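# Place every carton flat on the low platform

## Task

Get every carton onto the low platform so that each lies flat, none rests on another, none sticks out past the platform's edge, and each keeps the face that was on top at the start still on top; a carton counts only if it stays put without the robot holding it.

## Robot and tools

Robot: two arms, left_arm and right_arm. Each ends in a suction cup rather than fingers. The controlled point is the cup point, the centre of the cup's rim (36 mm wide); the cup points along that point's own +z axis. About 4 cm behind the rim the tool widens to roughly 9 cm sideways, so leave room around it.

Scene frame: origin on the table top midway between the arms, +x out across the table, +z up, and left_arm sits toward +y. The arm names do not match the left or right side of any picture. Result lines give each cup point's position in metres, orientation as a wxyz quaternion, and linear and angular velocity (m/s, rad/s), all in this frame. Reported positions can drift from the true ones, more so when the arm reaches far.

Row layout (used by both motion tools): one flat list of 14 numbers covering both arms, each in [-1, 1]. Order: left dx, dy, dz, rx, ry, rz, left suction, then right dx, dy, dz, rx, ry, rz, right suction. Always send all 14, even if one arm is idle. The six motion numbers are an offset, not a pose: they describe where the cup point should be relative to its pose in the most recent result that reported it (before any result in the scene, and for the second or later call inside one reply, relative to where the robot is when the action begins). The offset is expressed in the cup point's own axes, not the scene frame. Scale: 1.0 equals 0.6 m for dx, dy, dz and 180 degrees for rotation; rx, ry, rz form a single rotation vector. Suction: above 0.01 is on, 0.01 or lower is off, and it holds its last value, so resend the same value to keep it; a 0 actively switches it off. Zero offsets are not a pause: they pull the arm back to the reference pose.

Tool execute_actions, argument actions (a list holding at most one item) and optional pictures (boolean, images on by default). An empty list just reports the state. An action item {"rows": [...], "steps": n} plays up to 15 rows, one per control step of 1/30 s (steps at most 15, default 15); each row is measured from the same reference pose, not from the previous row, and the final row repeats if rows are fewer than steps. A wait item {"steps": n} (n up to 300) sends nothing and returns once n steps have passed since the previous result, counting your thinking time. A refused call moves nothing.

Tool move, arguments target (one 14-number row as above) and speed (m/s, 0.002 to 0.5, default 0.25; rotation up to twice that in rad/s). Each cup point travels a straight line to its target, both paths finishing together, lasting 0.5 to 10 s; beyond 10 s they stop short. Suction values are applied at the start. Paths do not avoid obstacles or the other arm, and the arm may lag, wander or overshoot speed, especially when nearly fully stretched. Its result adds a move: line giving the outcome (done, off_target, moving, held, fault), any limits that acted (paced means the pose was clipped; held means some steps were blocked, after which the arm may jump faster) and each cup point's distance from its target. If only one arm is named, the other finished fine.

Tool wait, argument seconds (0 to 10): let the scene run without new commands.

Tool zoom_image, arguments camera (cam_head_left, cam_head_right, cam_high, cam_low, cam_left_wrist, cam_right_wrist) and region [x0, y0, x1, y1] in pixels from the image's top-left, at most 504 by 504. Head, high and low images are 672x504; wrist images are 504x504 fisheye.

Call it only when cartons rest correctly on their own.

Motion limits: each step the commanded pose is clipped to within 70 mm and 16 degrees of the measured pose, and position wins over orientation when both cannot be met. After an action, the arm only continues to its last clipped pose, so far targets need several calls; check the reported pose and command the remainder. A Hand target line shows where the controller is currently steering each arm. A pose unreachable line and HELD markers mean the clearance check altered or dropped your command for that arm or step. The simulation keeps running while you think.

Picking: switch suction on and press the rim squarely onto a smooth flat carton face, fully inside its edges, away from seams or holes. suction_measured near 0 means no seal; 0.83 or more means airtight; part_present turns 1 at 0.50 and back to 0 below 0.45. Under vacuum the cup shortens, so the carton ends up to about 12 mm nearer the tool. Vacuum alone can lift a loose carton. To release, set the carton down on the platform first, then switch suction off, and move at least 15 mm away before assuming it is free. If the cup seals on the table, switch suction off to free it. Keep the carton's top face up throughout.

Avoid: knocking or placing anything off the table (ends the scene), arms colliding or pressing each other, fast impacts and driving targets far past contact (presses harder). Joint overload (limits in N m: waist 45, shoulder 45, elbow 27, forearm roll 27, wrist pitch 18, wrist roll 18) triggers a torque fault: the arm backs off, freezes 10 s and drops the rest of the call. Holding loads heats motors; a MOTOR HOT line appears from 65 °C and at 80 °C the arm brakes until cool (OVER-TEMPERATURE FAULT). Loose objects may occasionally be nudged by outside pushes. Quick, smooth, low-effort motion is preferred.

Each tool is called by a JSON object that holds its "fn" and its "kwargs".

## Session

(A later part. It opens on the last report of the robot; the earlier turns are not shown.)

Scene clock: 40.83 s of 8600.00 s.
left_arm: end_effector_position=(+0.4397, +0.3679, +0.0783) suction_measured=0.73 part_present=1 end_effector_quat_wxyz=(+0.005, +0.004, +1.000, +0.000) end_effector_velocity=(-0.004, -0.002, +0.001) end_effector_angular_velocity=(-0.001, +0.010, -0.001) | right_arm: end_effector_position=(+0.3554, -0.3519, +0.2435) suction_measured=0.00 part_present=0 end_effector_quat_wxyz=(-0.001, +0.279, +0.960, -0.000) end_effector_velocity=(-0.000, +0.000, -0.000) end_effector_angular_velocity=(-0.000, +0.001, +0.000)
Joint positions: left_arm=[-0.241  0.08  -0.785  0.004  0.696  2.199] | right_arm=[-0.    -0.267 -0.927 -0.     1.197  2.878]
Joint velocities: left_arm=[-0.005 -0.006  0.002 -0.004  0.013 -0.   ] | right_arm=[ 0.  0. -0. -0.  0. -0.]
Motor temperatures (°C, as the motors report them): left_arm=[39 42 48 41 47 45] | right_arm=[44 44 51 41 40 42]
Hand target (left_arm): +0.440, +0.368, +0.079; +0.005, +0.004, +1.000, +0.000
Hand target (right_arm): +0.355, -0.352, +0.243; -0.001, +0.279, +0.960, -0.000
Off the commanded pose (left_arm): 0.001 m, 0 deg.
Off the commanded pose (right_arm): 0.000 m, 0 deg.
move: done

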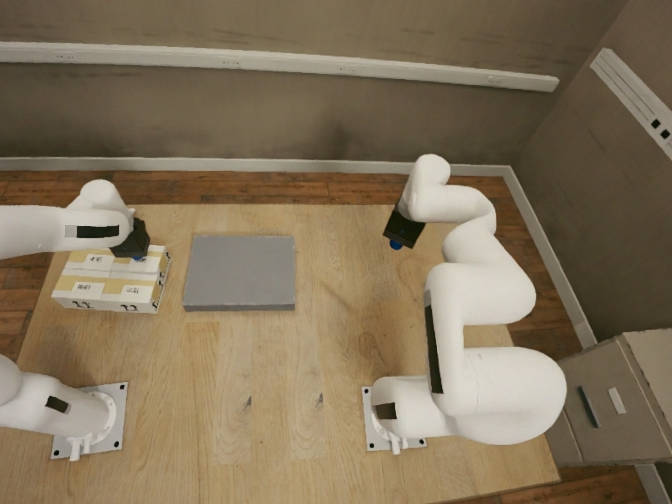

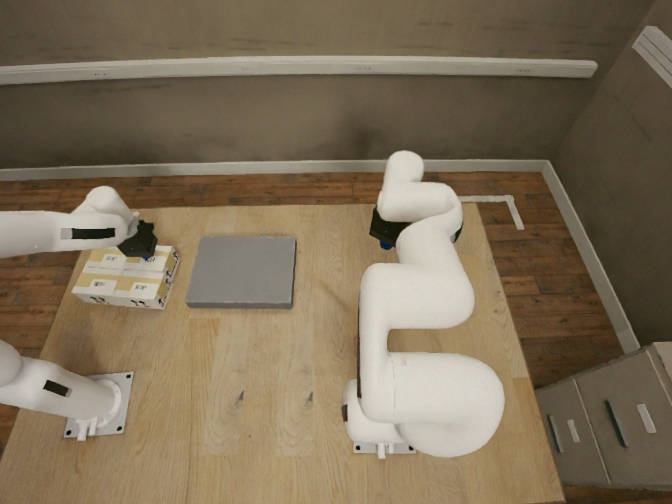

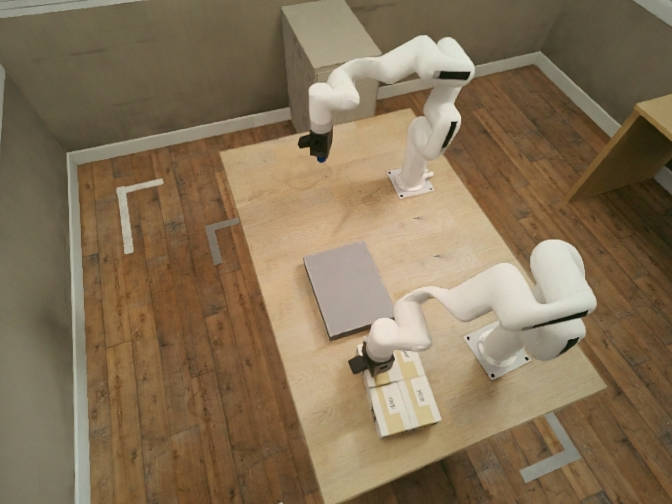

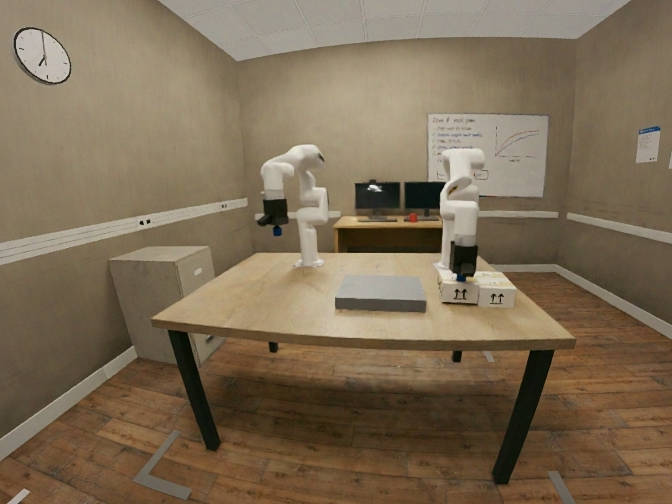

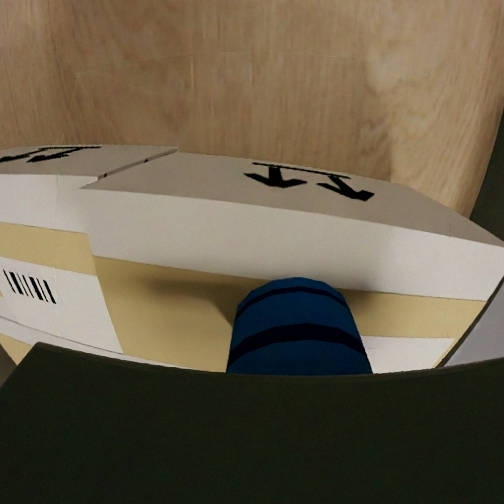

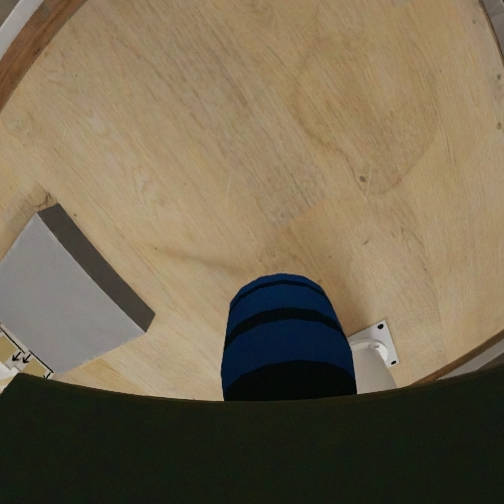

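{"fn": "move", "kwargs": {"target": [0,0,-0.16,0,0,0,1,0,0,0,0,0,0,0], "speed": 0.12}}

{"fn": "move", "kwargs": {"target": [0,-0.3,0,0,0,0,1,0,0,0,0,0,0,0], "speed": 0.15}}

Scene clock: 48.73 s of 8600.00 s.
left_arm: end_effector_position=(+0.4388, +0.3683, +0.1737) suction_measured=1.00 part_present=1 end_effector_quat_wxyz=(+0.004, +0.003, +1.000, +0.001) end_effector_velocity=(+0.001, -0.000, +0.002) end_effector_angular_velocity=(-0.001, -0.003, +0.000) | right_arm: end_effector_position=(+0.3554, -0.3519, +0.2435) suction_measured=0.00 part_present=0 end_effector_quat_wxyz=(-0.001, +0.279, +0.960, -0.000) end_effector_velocity=(+0.000, +0.000, -0.000) end_effector_angular_velocity=(-0.000, +0.000, +0.000)
Joint positions: left_arm=[-0.241 -0.089 -0.899  0.004  0.98   2.199] | right_arm=[-0.    -0.267 -0.927 -0.     1.197  2.878]
Joint velocities: left_arm=[ 0.    -0.002 -0.005 -0.     0.003  0.   ] | right_arm=[ 0.001  0.     0.    -0.    -0.     0.   ]
Motor temperatures (°C, as the motors report them): left_arm=[39 43 48 41 47 45] | right_arm=[44 44 51 41 40 42]
Hand target (left_arm): +0.439, +0.368, +0.174; +0.005, +0.003, +1.000, +0.001
Hand target (right_arm): +0.355, -0.352, +0.243; -0.001, +0.279, +0.960, -0.000
Off the commanded pose (left_arm): 0.001 m, 0 deg.
Off the commanded pose (right_arm): 0.000 m, 0 deg.
After step 90, 3.73 s passed at rest.
move: done

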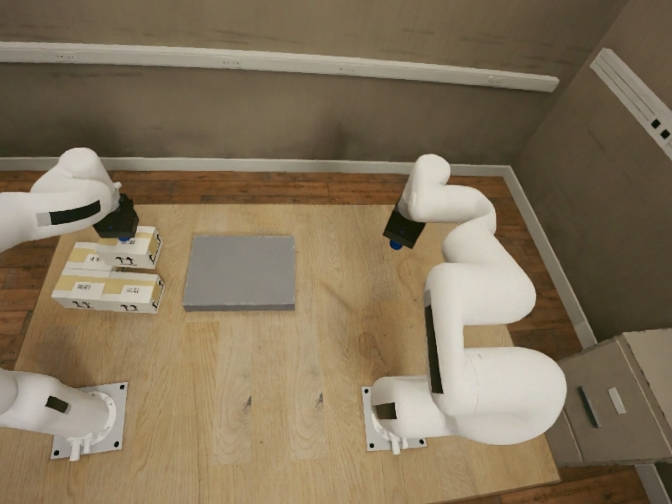

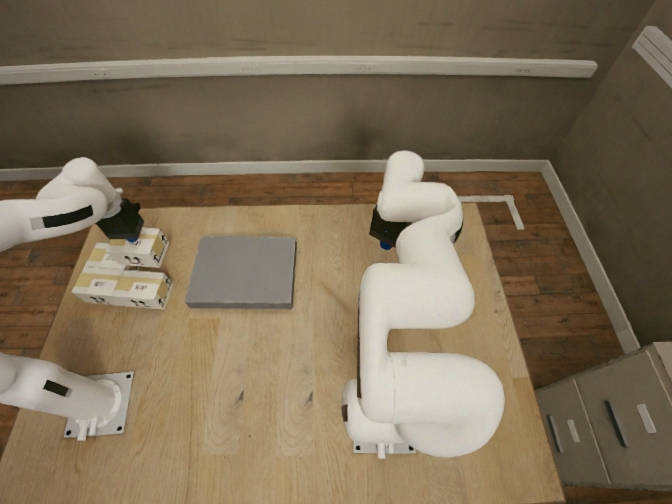

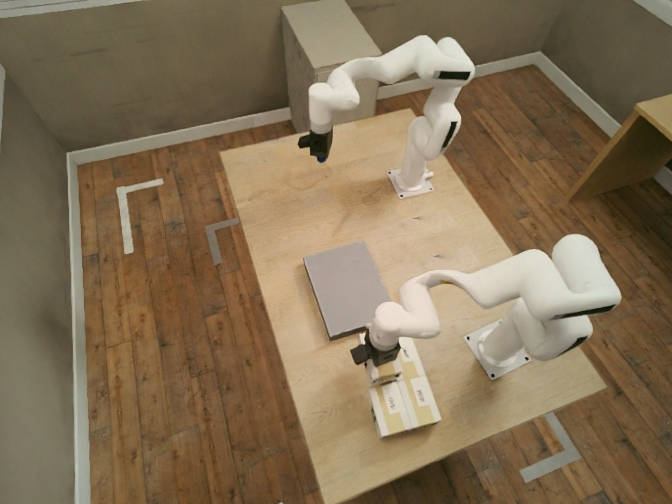

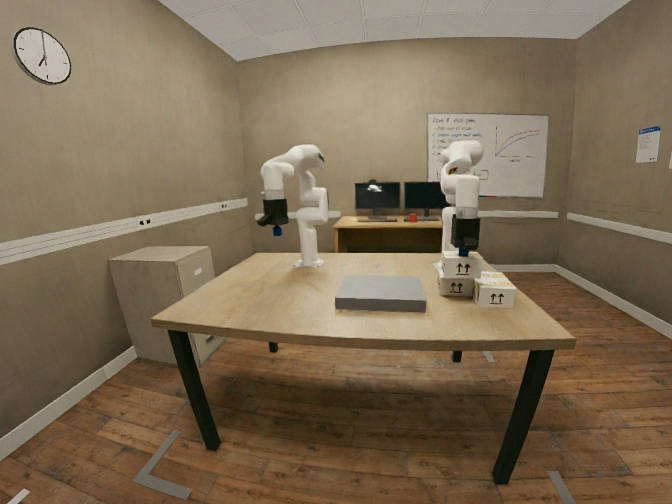

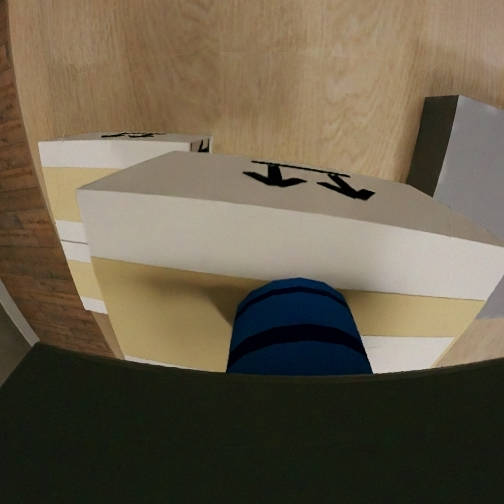

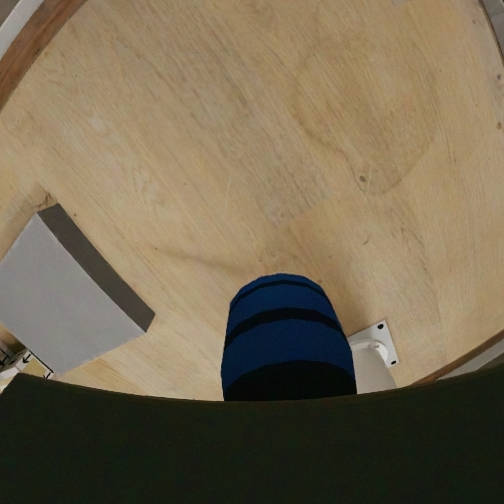

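Scene clock: 50.30 s of 8600.00 s.
left_arm: end_effector_position=(+0.4375, +0.1879, +0.1738) suction_measured=1.00 part_present=1 end_effector_quat_wxyz=(+0.004, +0.003, +1.000, -0.001) end_effector_velocity=(+0.000, -0.002, +0.001) end_effector_angular_velocity=(-0.001, -0.002, -0.000) | right_arm: end_effector_position=(+0.3554, -0.3519, +0.2435) suction_measured=0.00 part_present=0 end_effector_quat_wxyz=(-0.001, +0.279, +0.960, -0.000) end_effector_velocity=(+0.000, -0.000, -0.000) end_effector_angular_velocity=(-0.000, +0.000, -0.001)
Joint positions: left_arm=[-0.609  0.111 -1.133  0.003  1.015  1.831] | right_arm=[-0.    -0.267 -0.927 -0.     1.197  2.878]
Joint velocities: left_arm=[-0.003  0.002 -0.004  0.     0.    -0.003] | right_arm=[-0.     0.    -0.    -0.    -0.     0.001]
Motor temperatures (°C, as the motors report them): left_arm=[39 43 49 41 47 45] | right_arm=[44 44 51 41 40 42]
Hand target (left_arm): +0.437, +0.188, +0.174; +0.004, +0.003, +1.000, -0.001
Hand target (right_arm): +0.355, -0.352, +0.243; -0.001, +0.279, +0.960, -0.000
Off the commanded pose (left_arm): 0.001 m, 0 deg.
Off the commanded pose (right_arm): 0.000 m, 0 deg.
move: done

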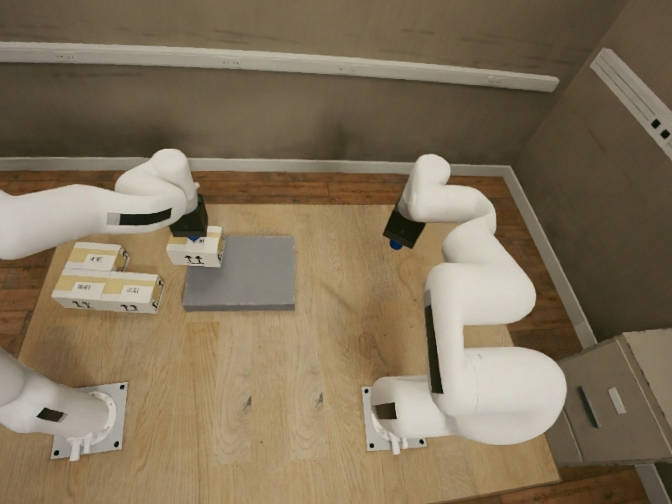

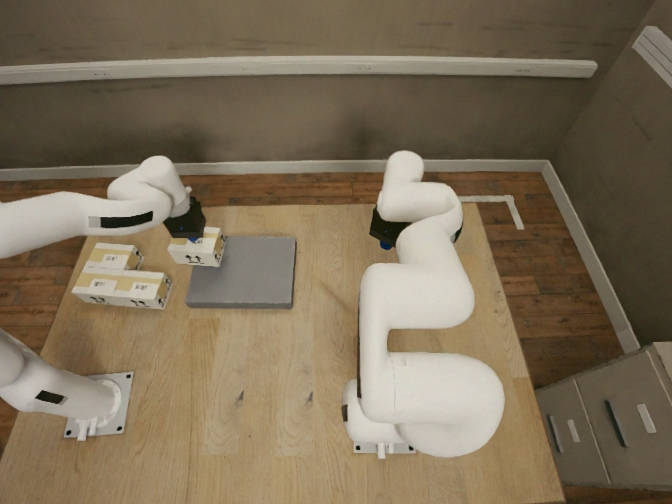

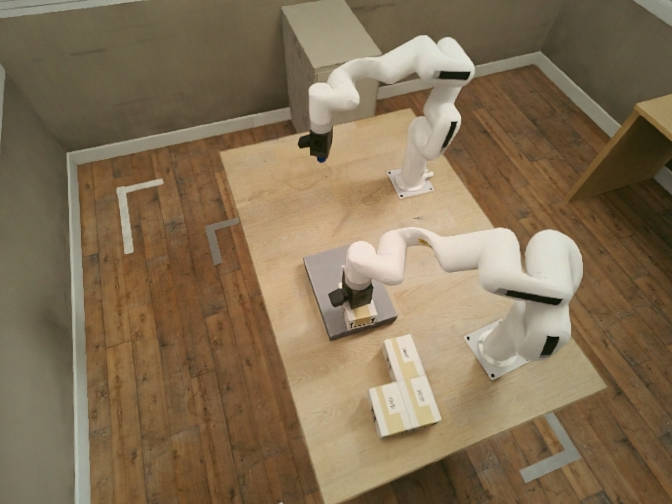

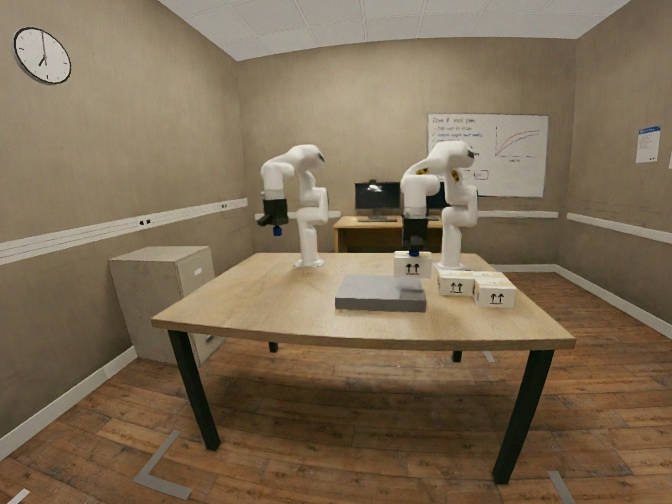

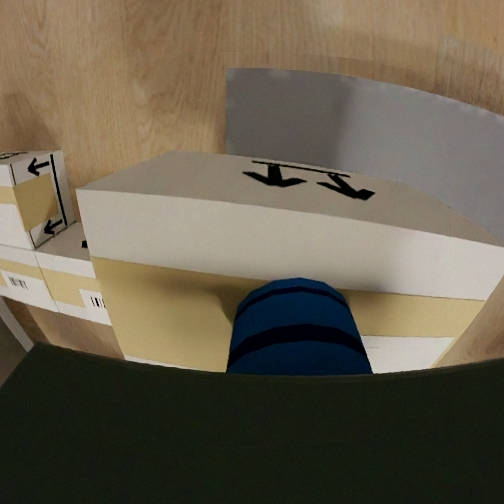

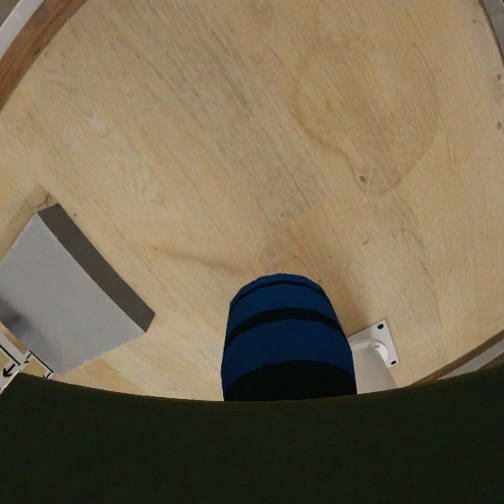

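{"fn": "move", "kwargs": {"target": [-0.03,-0.03,0.062,0,0,0,1,0,0,0,0,0,0,0], "speed": 0.06}}

Scene clock: 61.53 s of 8600.00 s.
left_arm: end_effector_position=(+0.4556, +0.1696, +0.1370) suction_measured=1.00 part_present=1 end_effector_quat_wxyz=(+0.004, +0.003, +1.000, -0.001) end_effector_velocity=(+0.001, -0.000, +0.000) end_effector_angular_velocity=(-0.001, -0.001, +0.001) | right_arm: end_effector_position=(+0.3554, -0.3519, +0.2435) suction_measured=0.00 part_present=0 end_effector_quat_wxyz=(-0.001, +0.279, +0.960, -0.000) end_effector_velocity=(-0.000, -0.000, +0.000) end_effector_angular_velocity=(-0.000, +0.000, +0.000)
Joint positions: left_arm=[-0.622  0.236 -1.184  0.003  0.94   1.818] | right_arm=[-0.    -0.267 -0.927 -0.     1.197  2.878]
Joint velocities: left_arm=[ 0.     0.    -0.001  0.    -0.001 -0.   ] | right_arm=[ 0. -0.  0. -0.  0.  0.]
Motor temperatures (°C, as the motors report them): left_arm=[39 43 50 41 47 45] | right_arm=[44 44 52 41 40 42]
Hand target (left_arm): +0.455, +0.170, +0.137; +0.004, +0.003, +1.000, -0.001
Hand target (right_arm): +0.355, -0.352, +0.243; -0.001, +0.279, +0.960, -0.000
Off the commanded pose (left_arm): 0.000 m, 0 deg.
Off the commanded pose (right_arm): 0.000 m, 0 deg.
After step 90, 7.13 s passed at rest.
move: done

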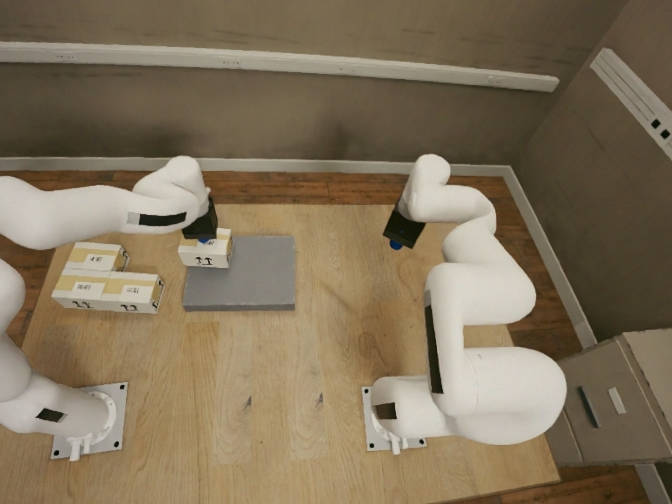

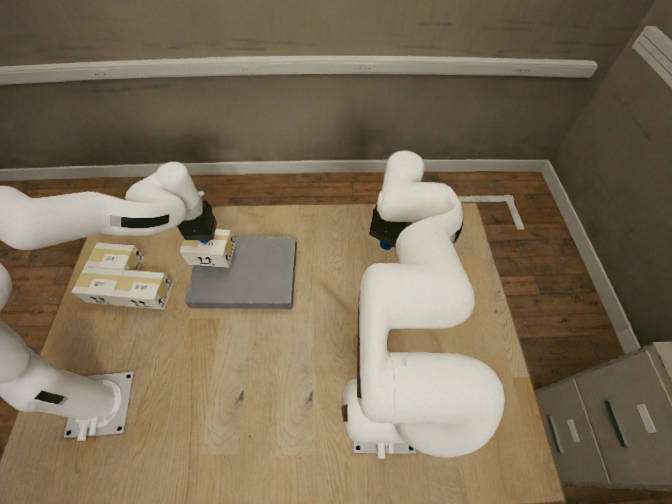

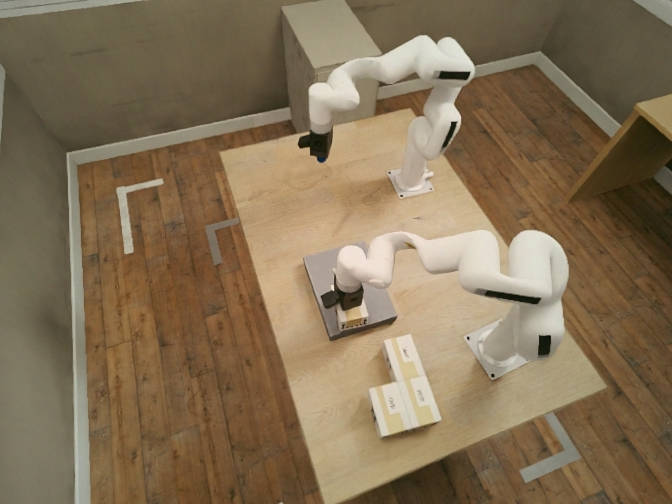

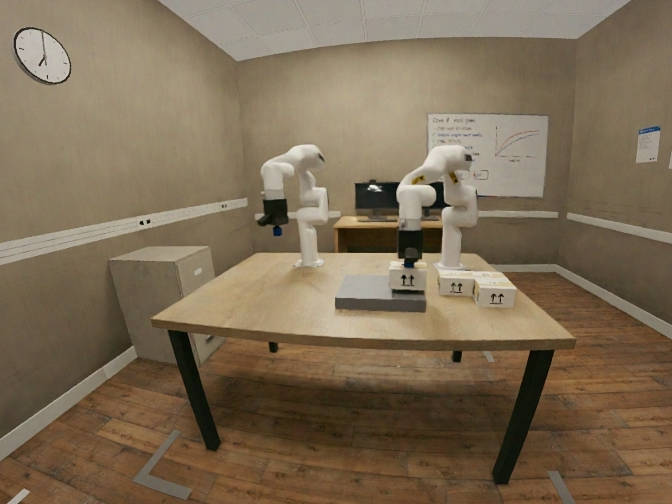

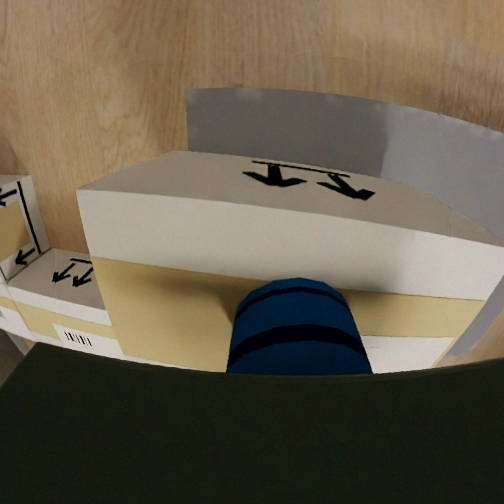

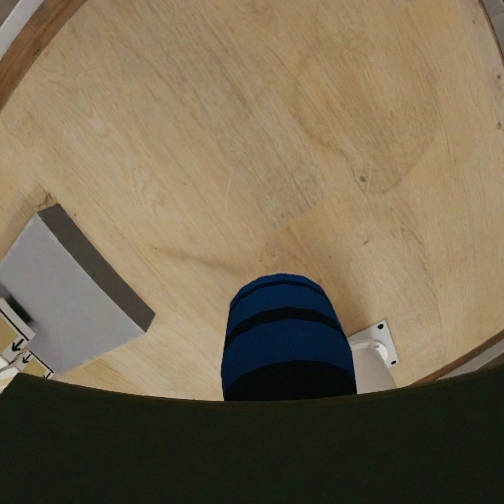

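{"fn": "move", "kwargs": {"target": [-0.065,-0.027,0.012,0,0,0,1,0,0,0,0,0,0,0], "speed": 0.04}}

{"fn": "zoom_image", "kwargs": {"camera": "cam_high", "region": [270,220,450,360]}}

Scene clock: 70.10 s of 8600.00 s.
left_arm: end_effector_position=(+0.4944, +0.1532, +0.1299) suction_measured=1.00 part_present=1 end_effector_quat_wxyz=(+0.004, +0.003, +1.000, -0.001) end_effector_velocity=(+0.001, -0.001, +0.003) end_effector_angular_velocity=(-0.002, -0.004, -0.001) | right_arm: end_effector_position=(+0.3554, -0.3519, +0.2435) suction_measured=0.00 part_present=0 end_effector_quat_wxyz=(-0.001, +0.279, +0.960, -0.000) end_effector_velocity=(+0.000, +0.000, -0.000) end_effector_angular_velocity=(-0.000, -0.000, +0.001)
Joint positions: left_arm=[-0.611  0.38  -1.367  0.003  0.979  1.829] | right_arm=[-0.    -0.267 -0.927 -0.     1.197  2.878]
Joint velocities: left_arm=[-0.    -0.001 -0.005 -0.     0.002  0.   ] | right_arm=[ 0.     0.     0.    -0.    -0.001 -0.   ]
Motor temperatures (°C, as the motors report them): left_arm=[39 43 50 41 47 45] | right_arm=[44 44 52 41 40 42]
Hand target (left_arm): +0.494, +0.153, +0.130; +0.004, +0.003, +1.000, -0.001
Hand target (right_arm): +0.355, -0.352, +0.243; -0.001, +0.279, +0.960, -0.000
Off the commanded pose (left_arm): 0.000 m, 0 deg.
Off the commanded pose (right_arm): 0.000 m, 0 deg.
After step 90, 4.20 s passed at rest.
move: done

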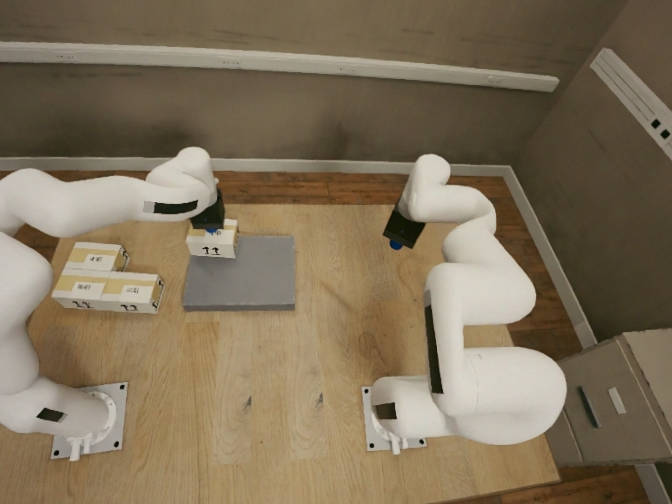

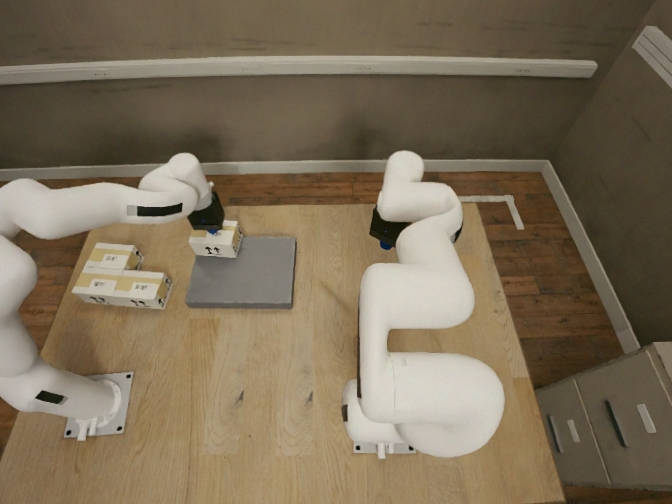

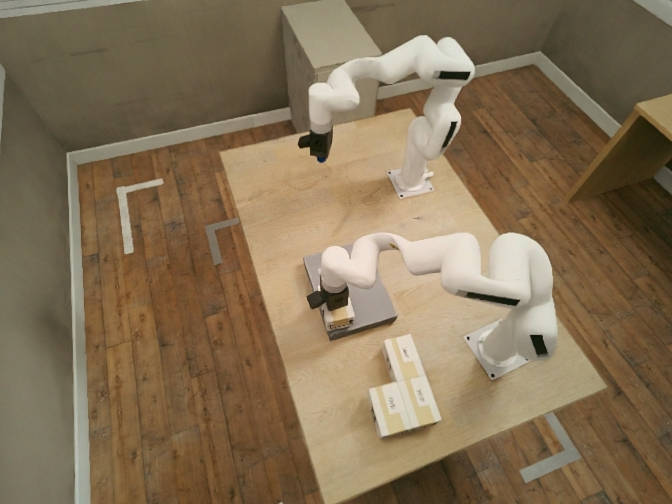

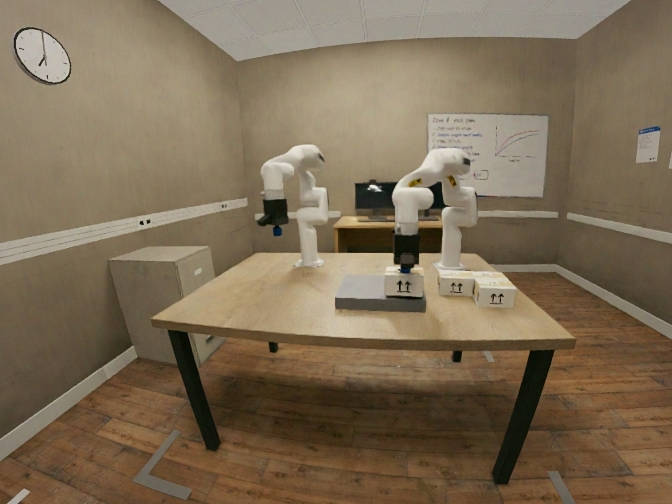

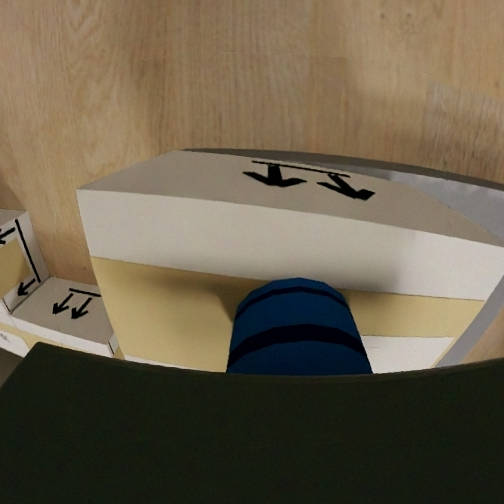

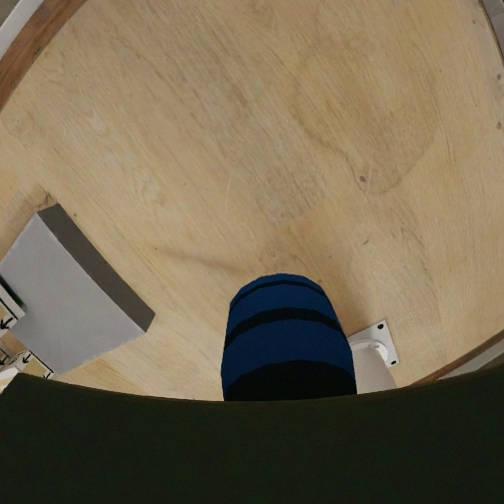

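Region (270, 220, 450, 360) of cam_high's 672x504 image, scaled by 2.800, with more detail than that image has.

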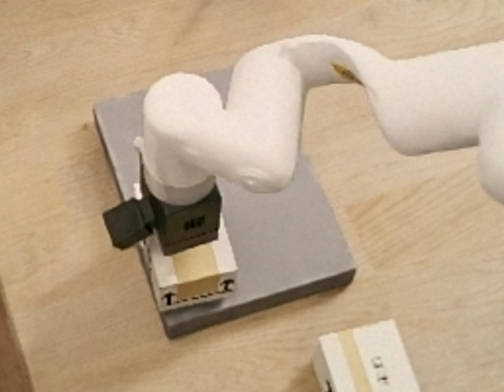

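{"fn": "move", "kwargs": {"target": [0.025,0,0.02,0,0,0,1,0,0,0,0,0,0,0], "speed": 0.02}}

Scene clock: 76.10 s of 8600.00 s.
left_arm: end_effector_position=(+0.4795, +0.1532, +0.1179) suction_measured=1.00 part_present=1 end_effector_quat_wxyz=(+0.004, +0.003, +1.000, -0.001) end_effector_velocity=(+0.001, -0.001, +0.001) end_effector_angular_velocity=(-0.003, -0.004, +0.000) | right_arm: end_effector_position=(+0.3554, -0.3519, +0.2435) suction_measured=0.00 part_present=0 end_effector_quat_wxyz=(-0.001, +0.279, +0.960, -0.000) end_effector_velocity=(+0.000, +0.000, -0.000) end_effector_angular_velocity=(-0.000, +0.000, +0.000)
Joint positions: left_arm=[-0.625  0.354 -1.292  0.003  0.93   1.815] | right_arm=[-0.    -0.267 -0.927 -0.     1.197  2.878]
Joint velocities: left_arm=[-0.    -0.002  0.     0.    -0.003 -0.   ] | right_arm=[ 0.  0. -0. -0. -0. -0.]
Motor temperatures (°C, as the motors report them): left_arm=[39 44 51 41 47 45] | right_arm=[44 44 52 41 40 42]
Hand target (left_arm): +0.479, +0.153, +0.118; +0.004, +0.003, +1.000, -0.001
Hand target (right_arm): +0.355, -0.352, +0.243; -0.001, +0.279, +0.960, -0.000
Off the commanded pose (left_arm): 0.000 m, 0 deg.
Off the commanded pose (right_arm): 0.000 m, 0 deg.
After step 90, 1.77 s passed at rest.
move: done

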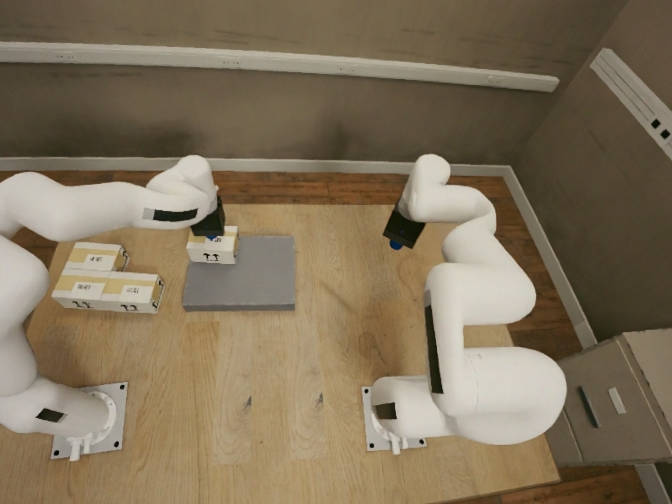

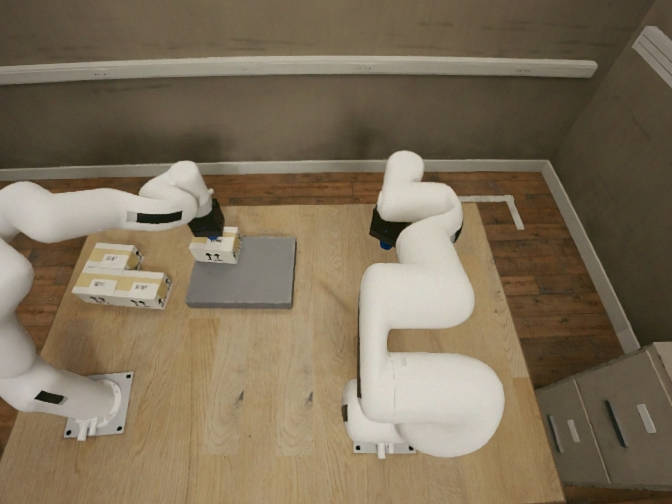

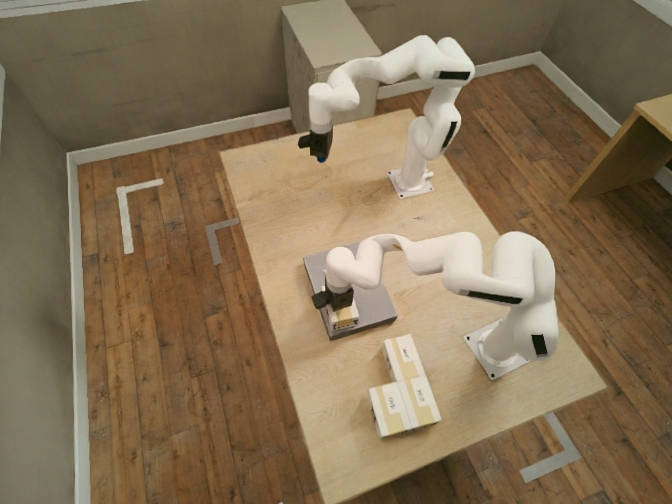

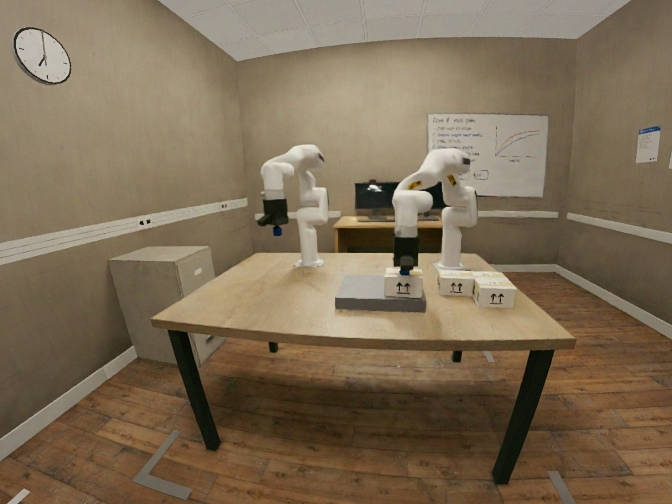

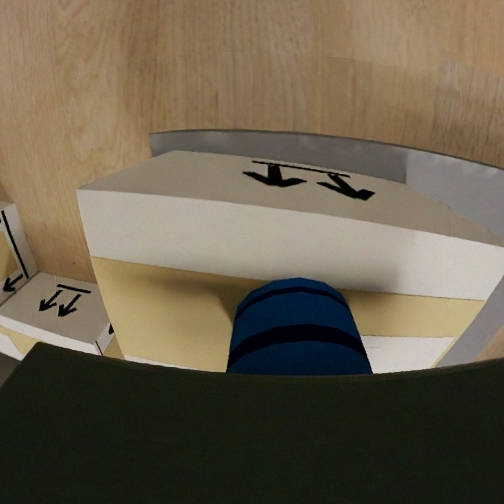

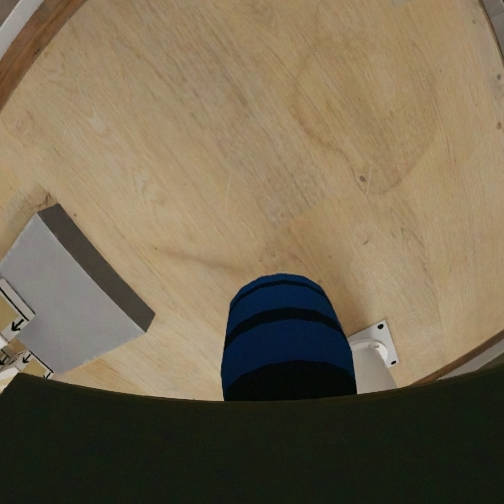

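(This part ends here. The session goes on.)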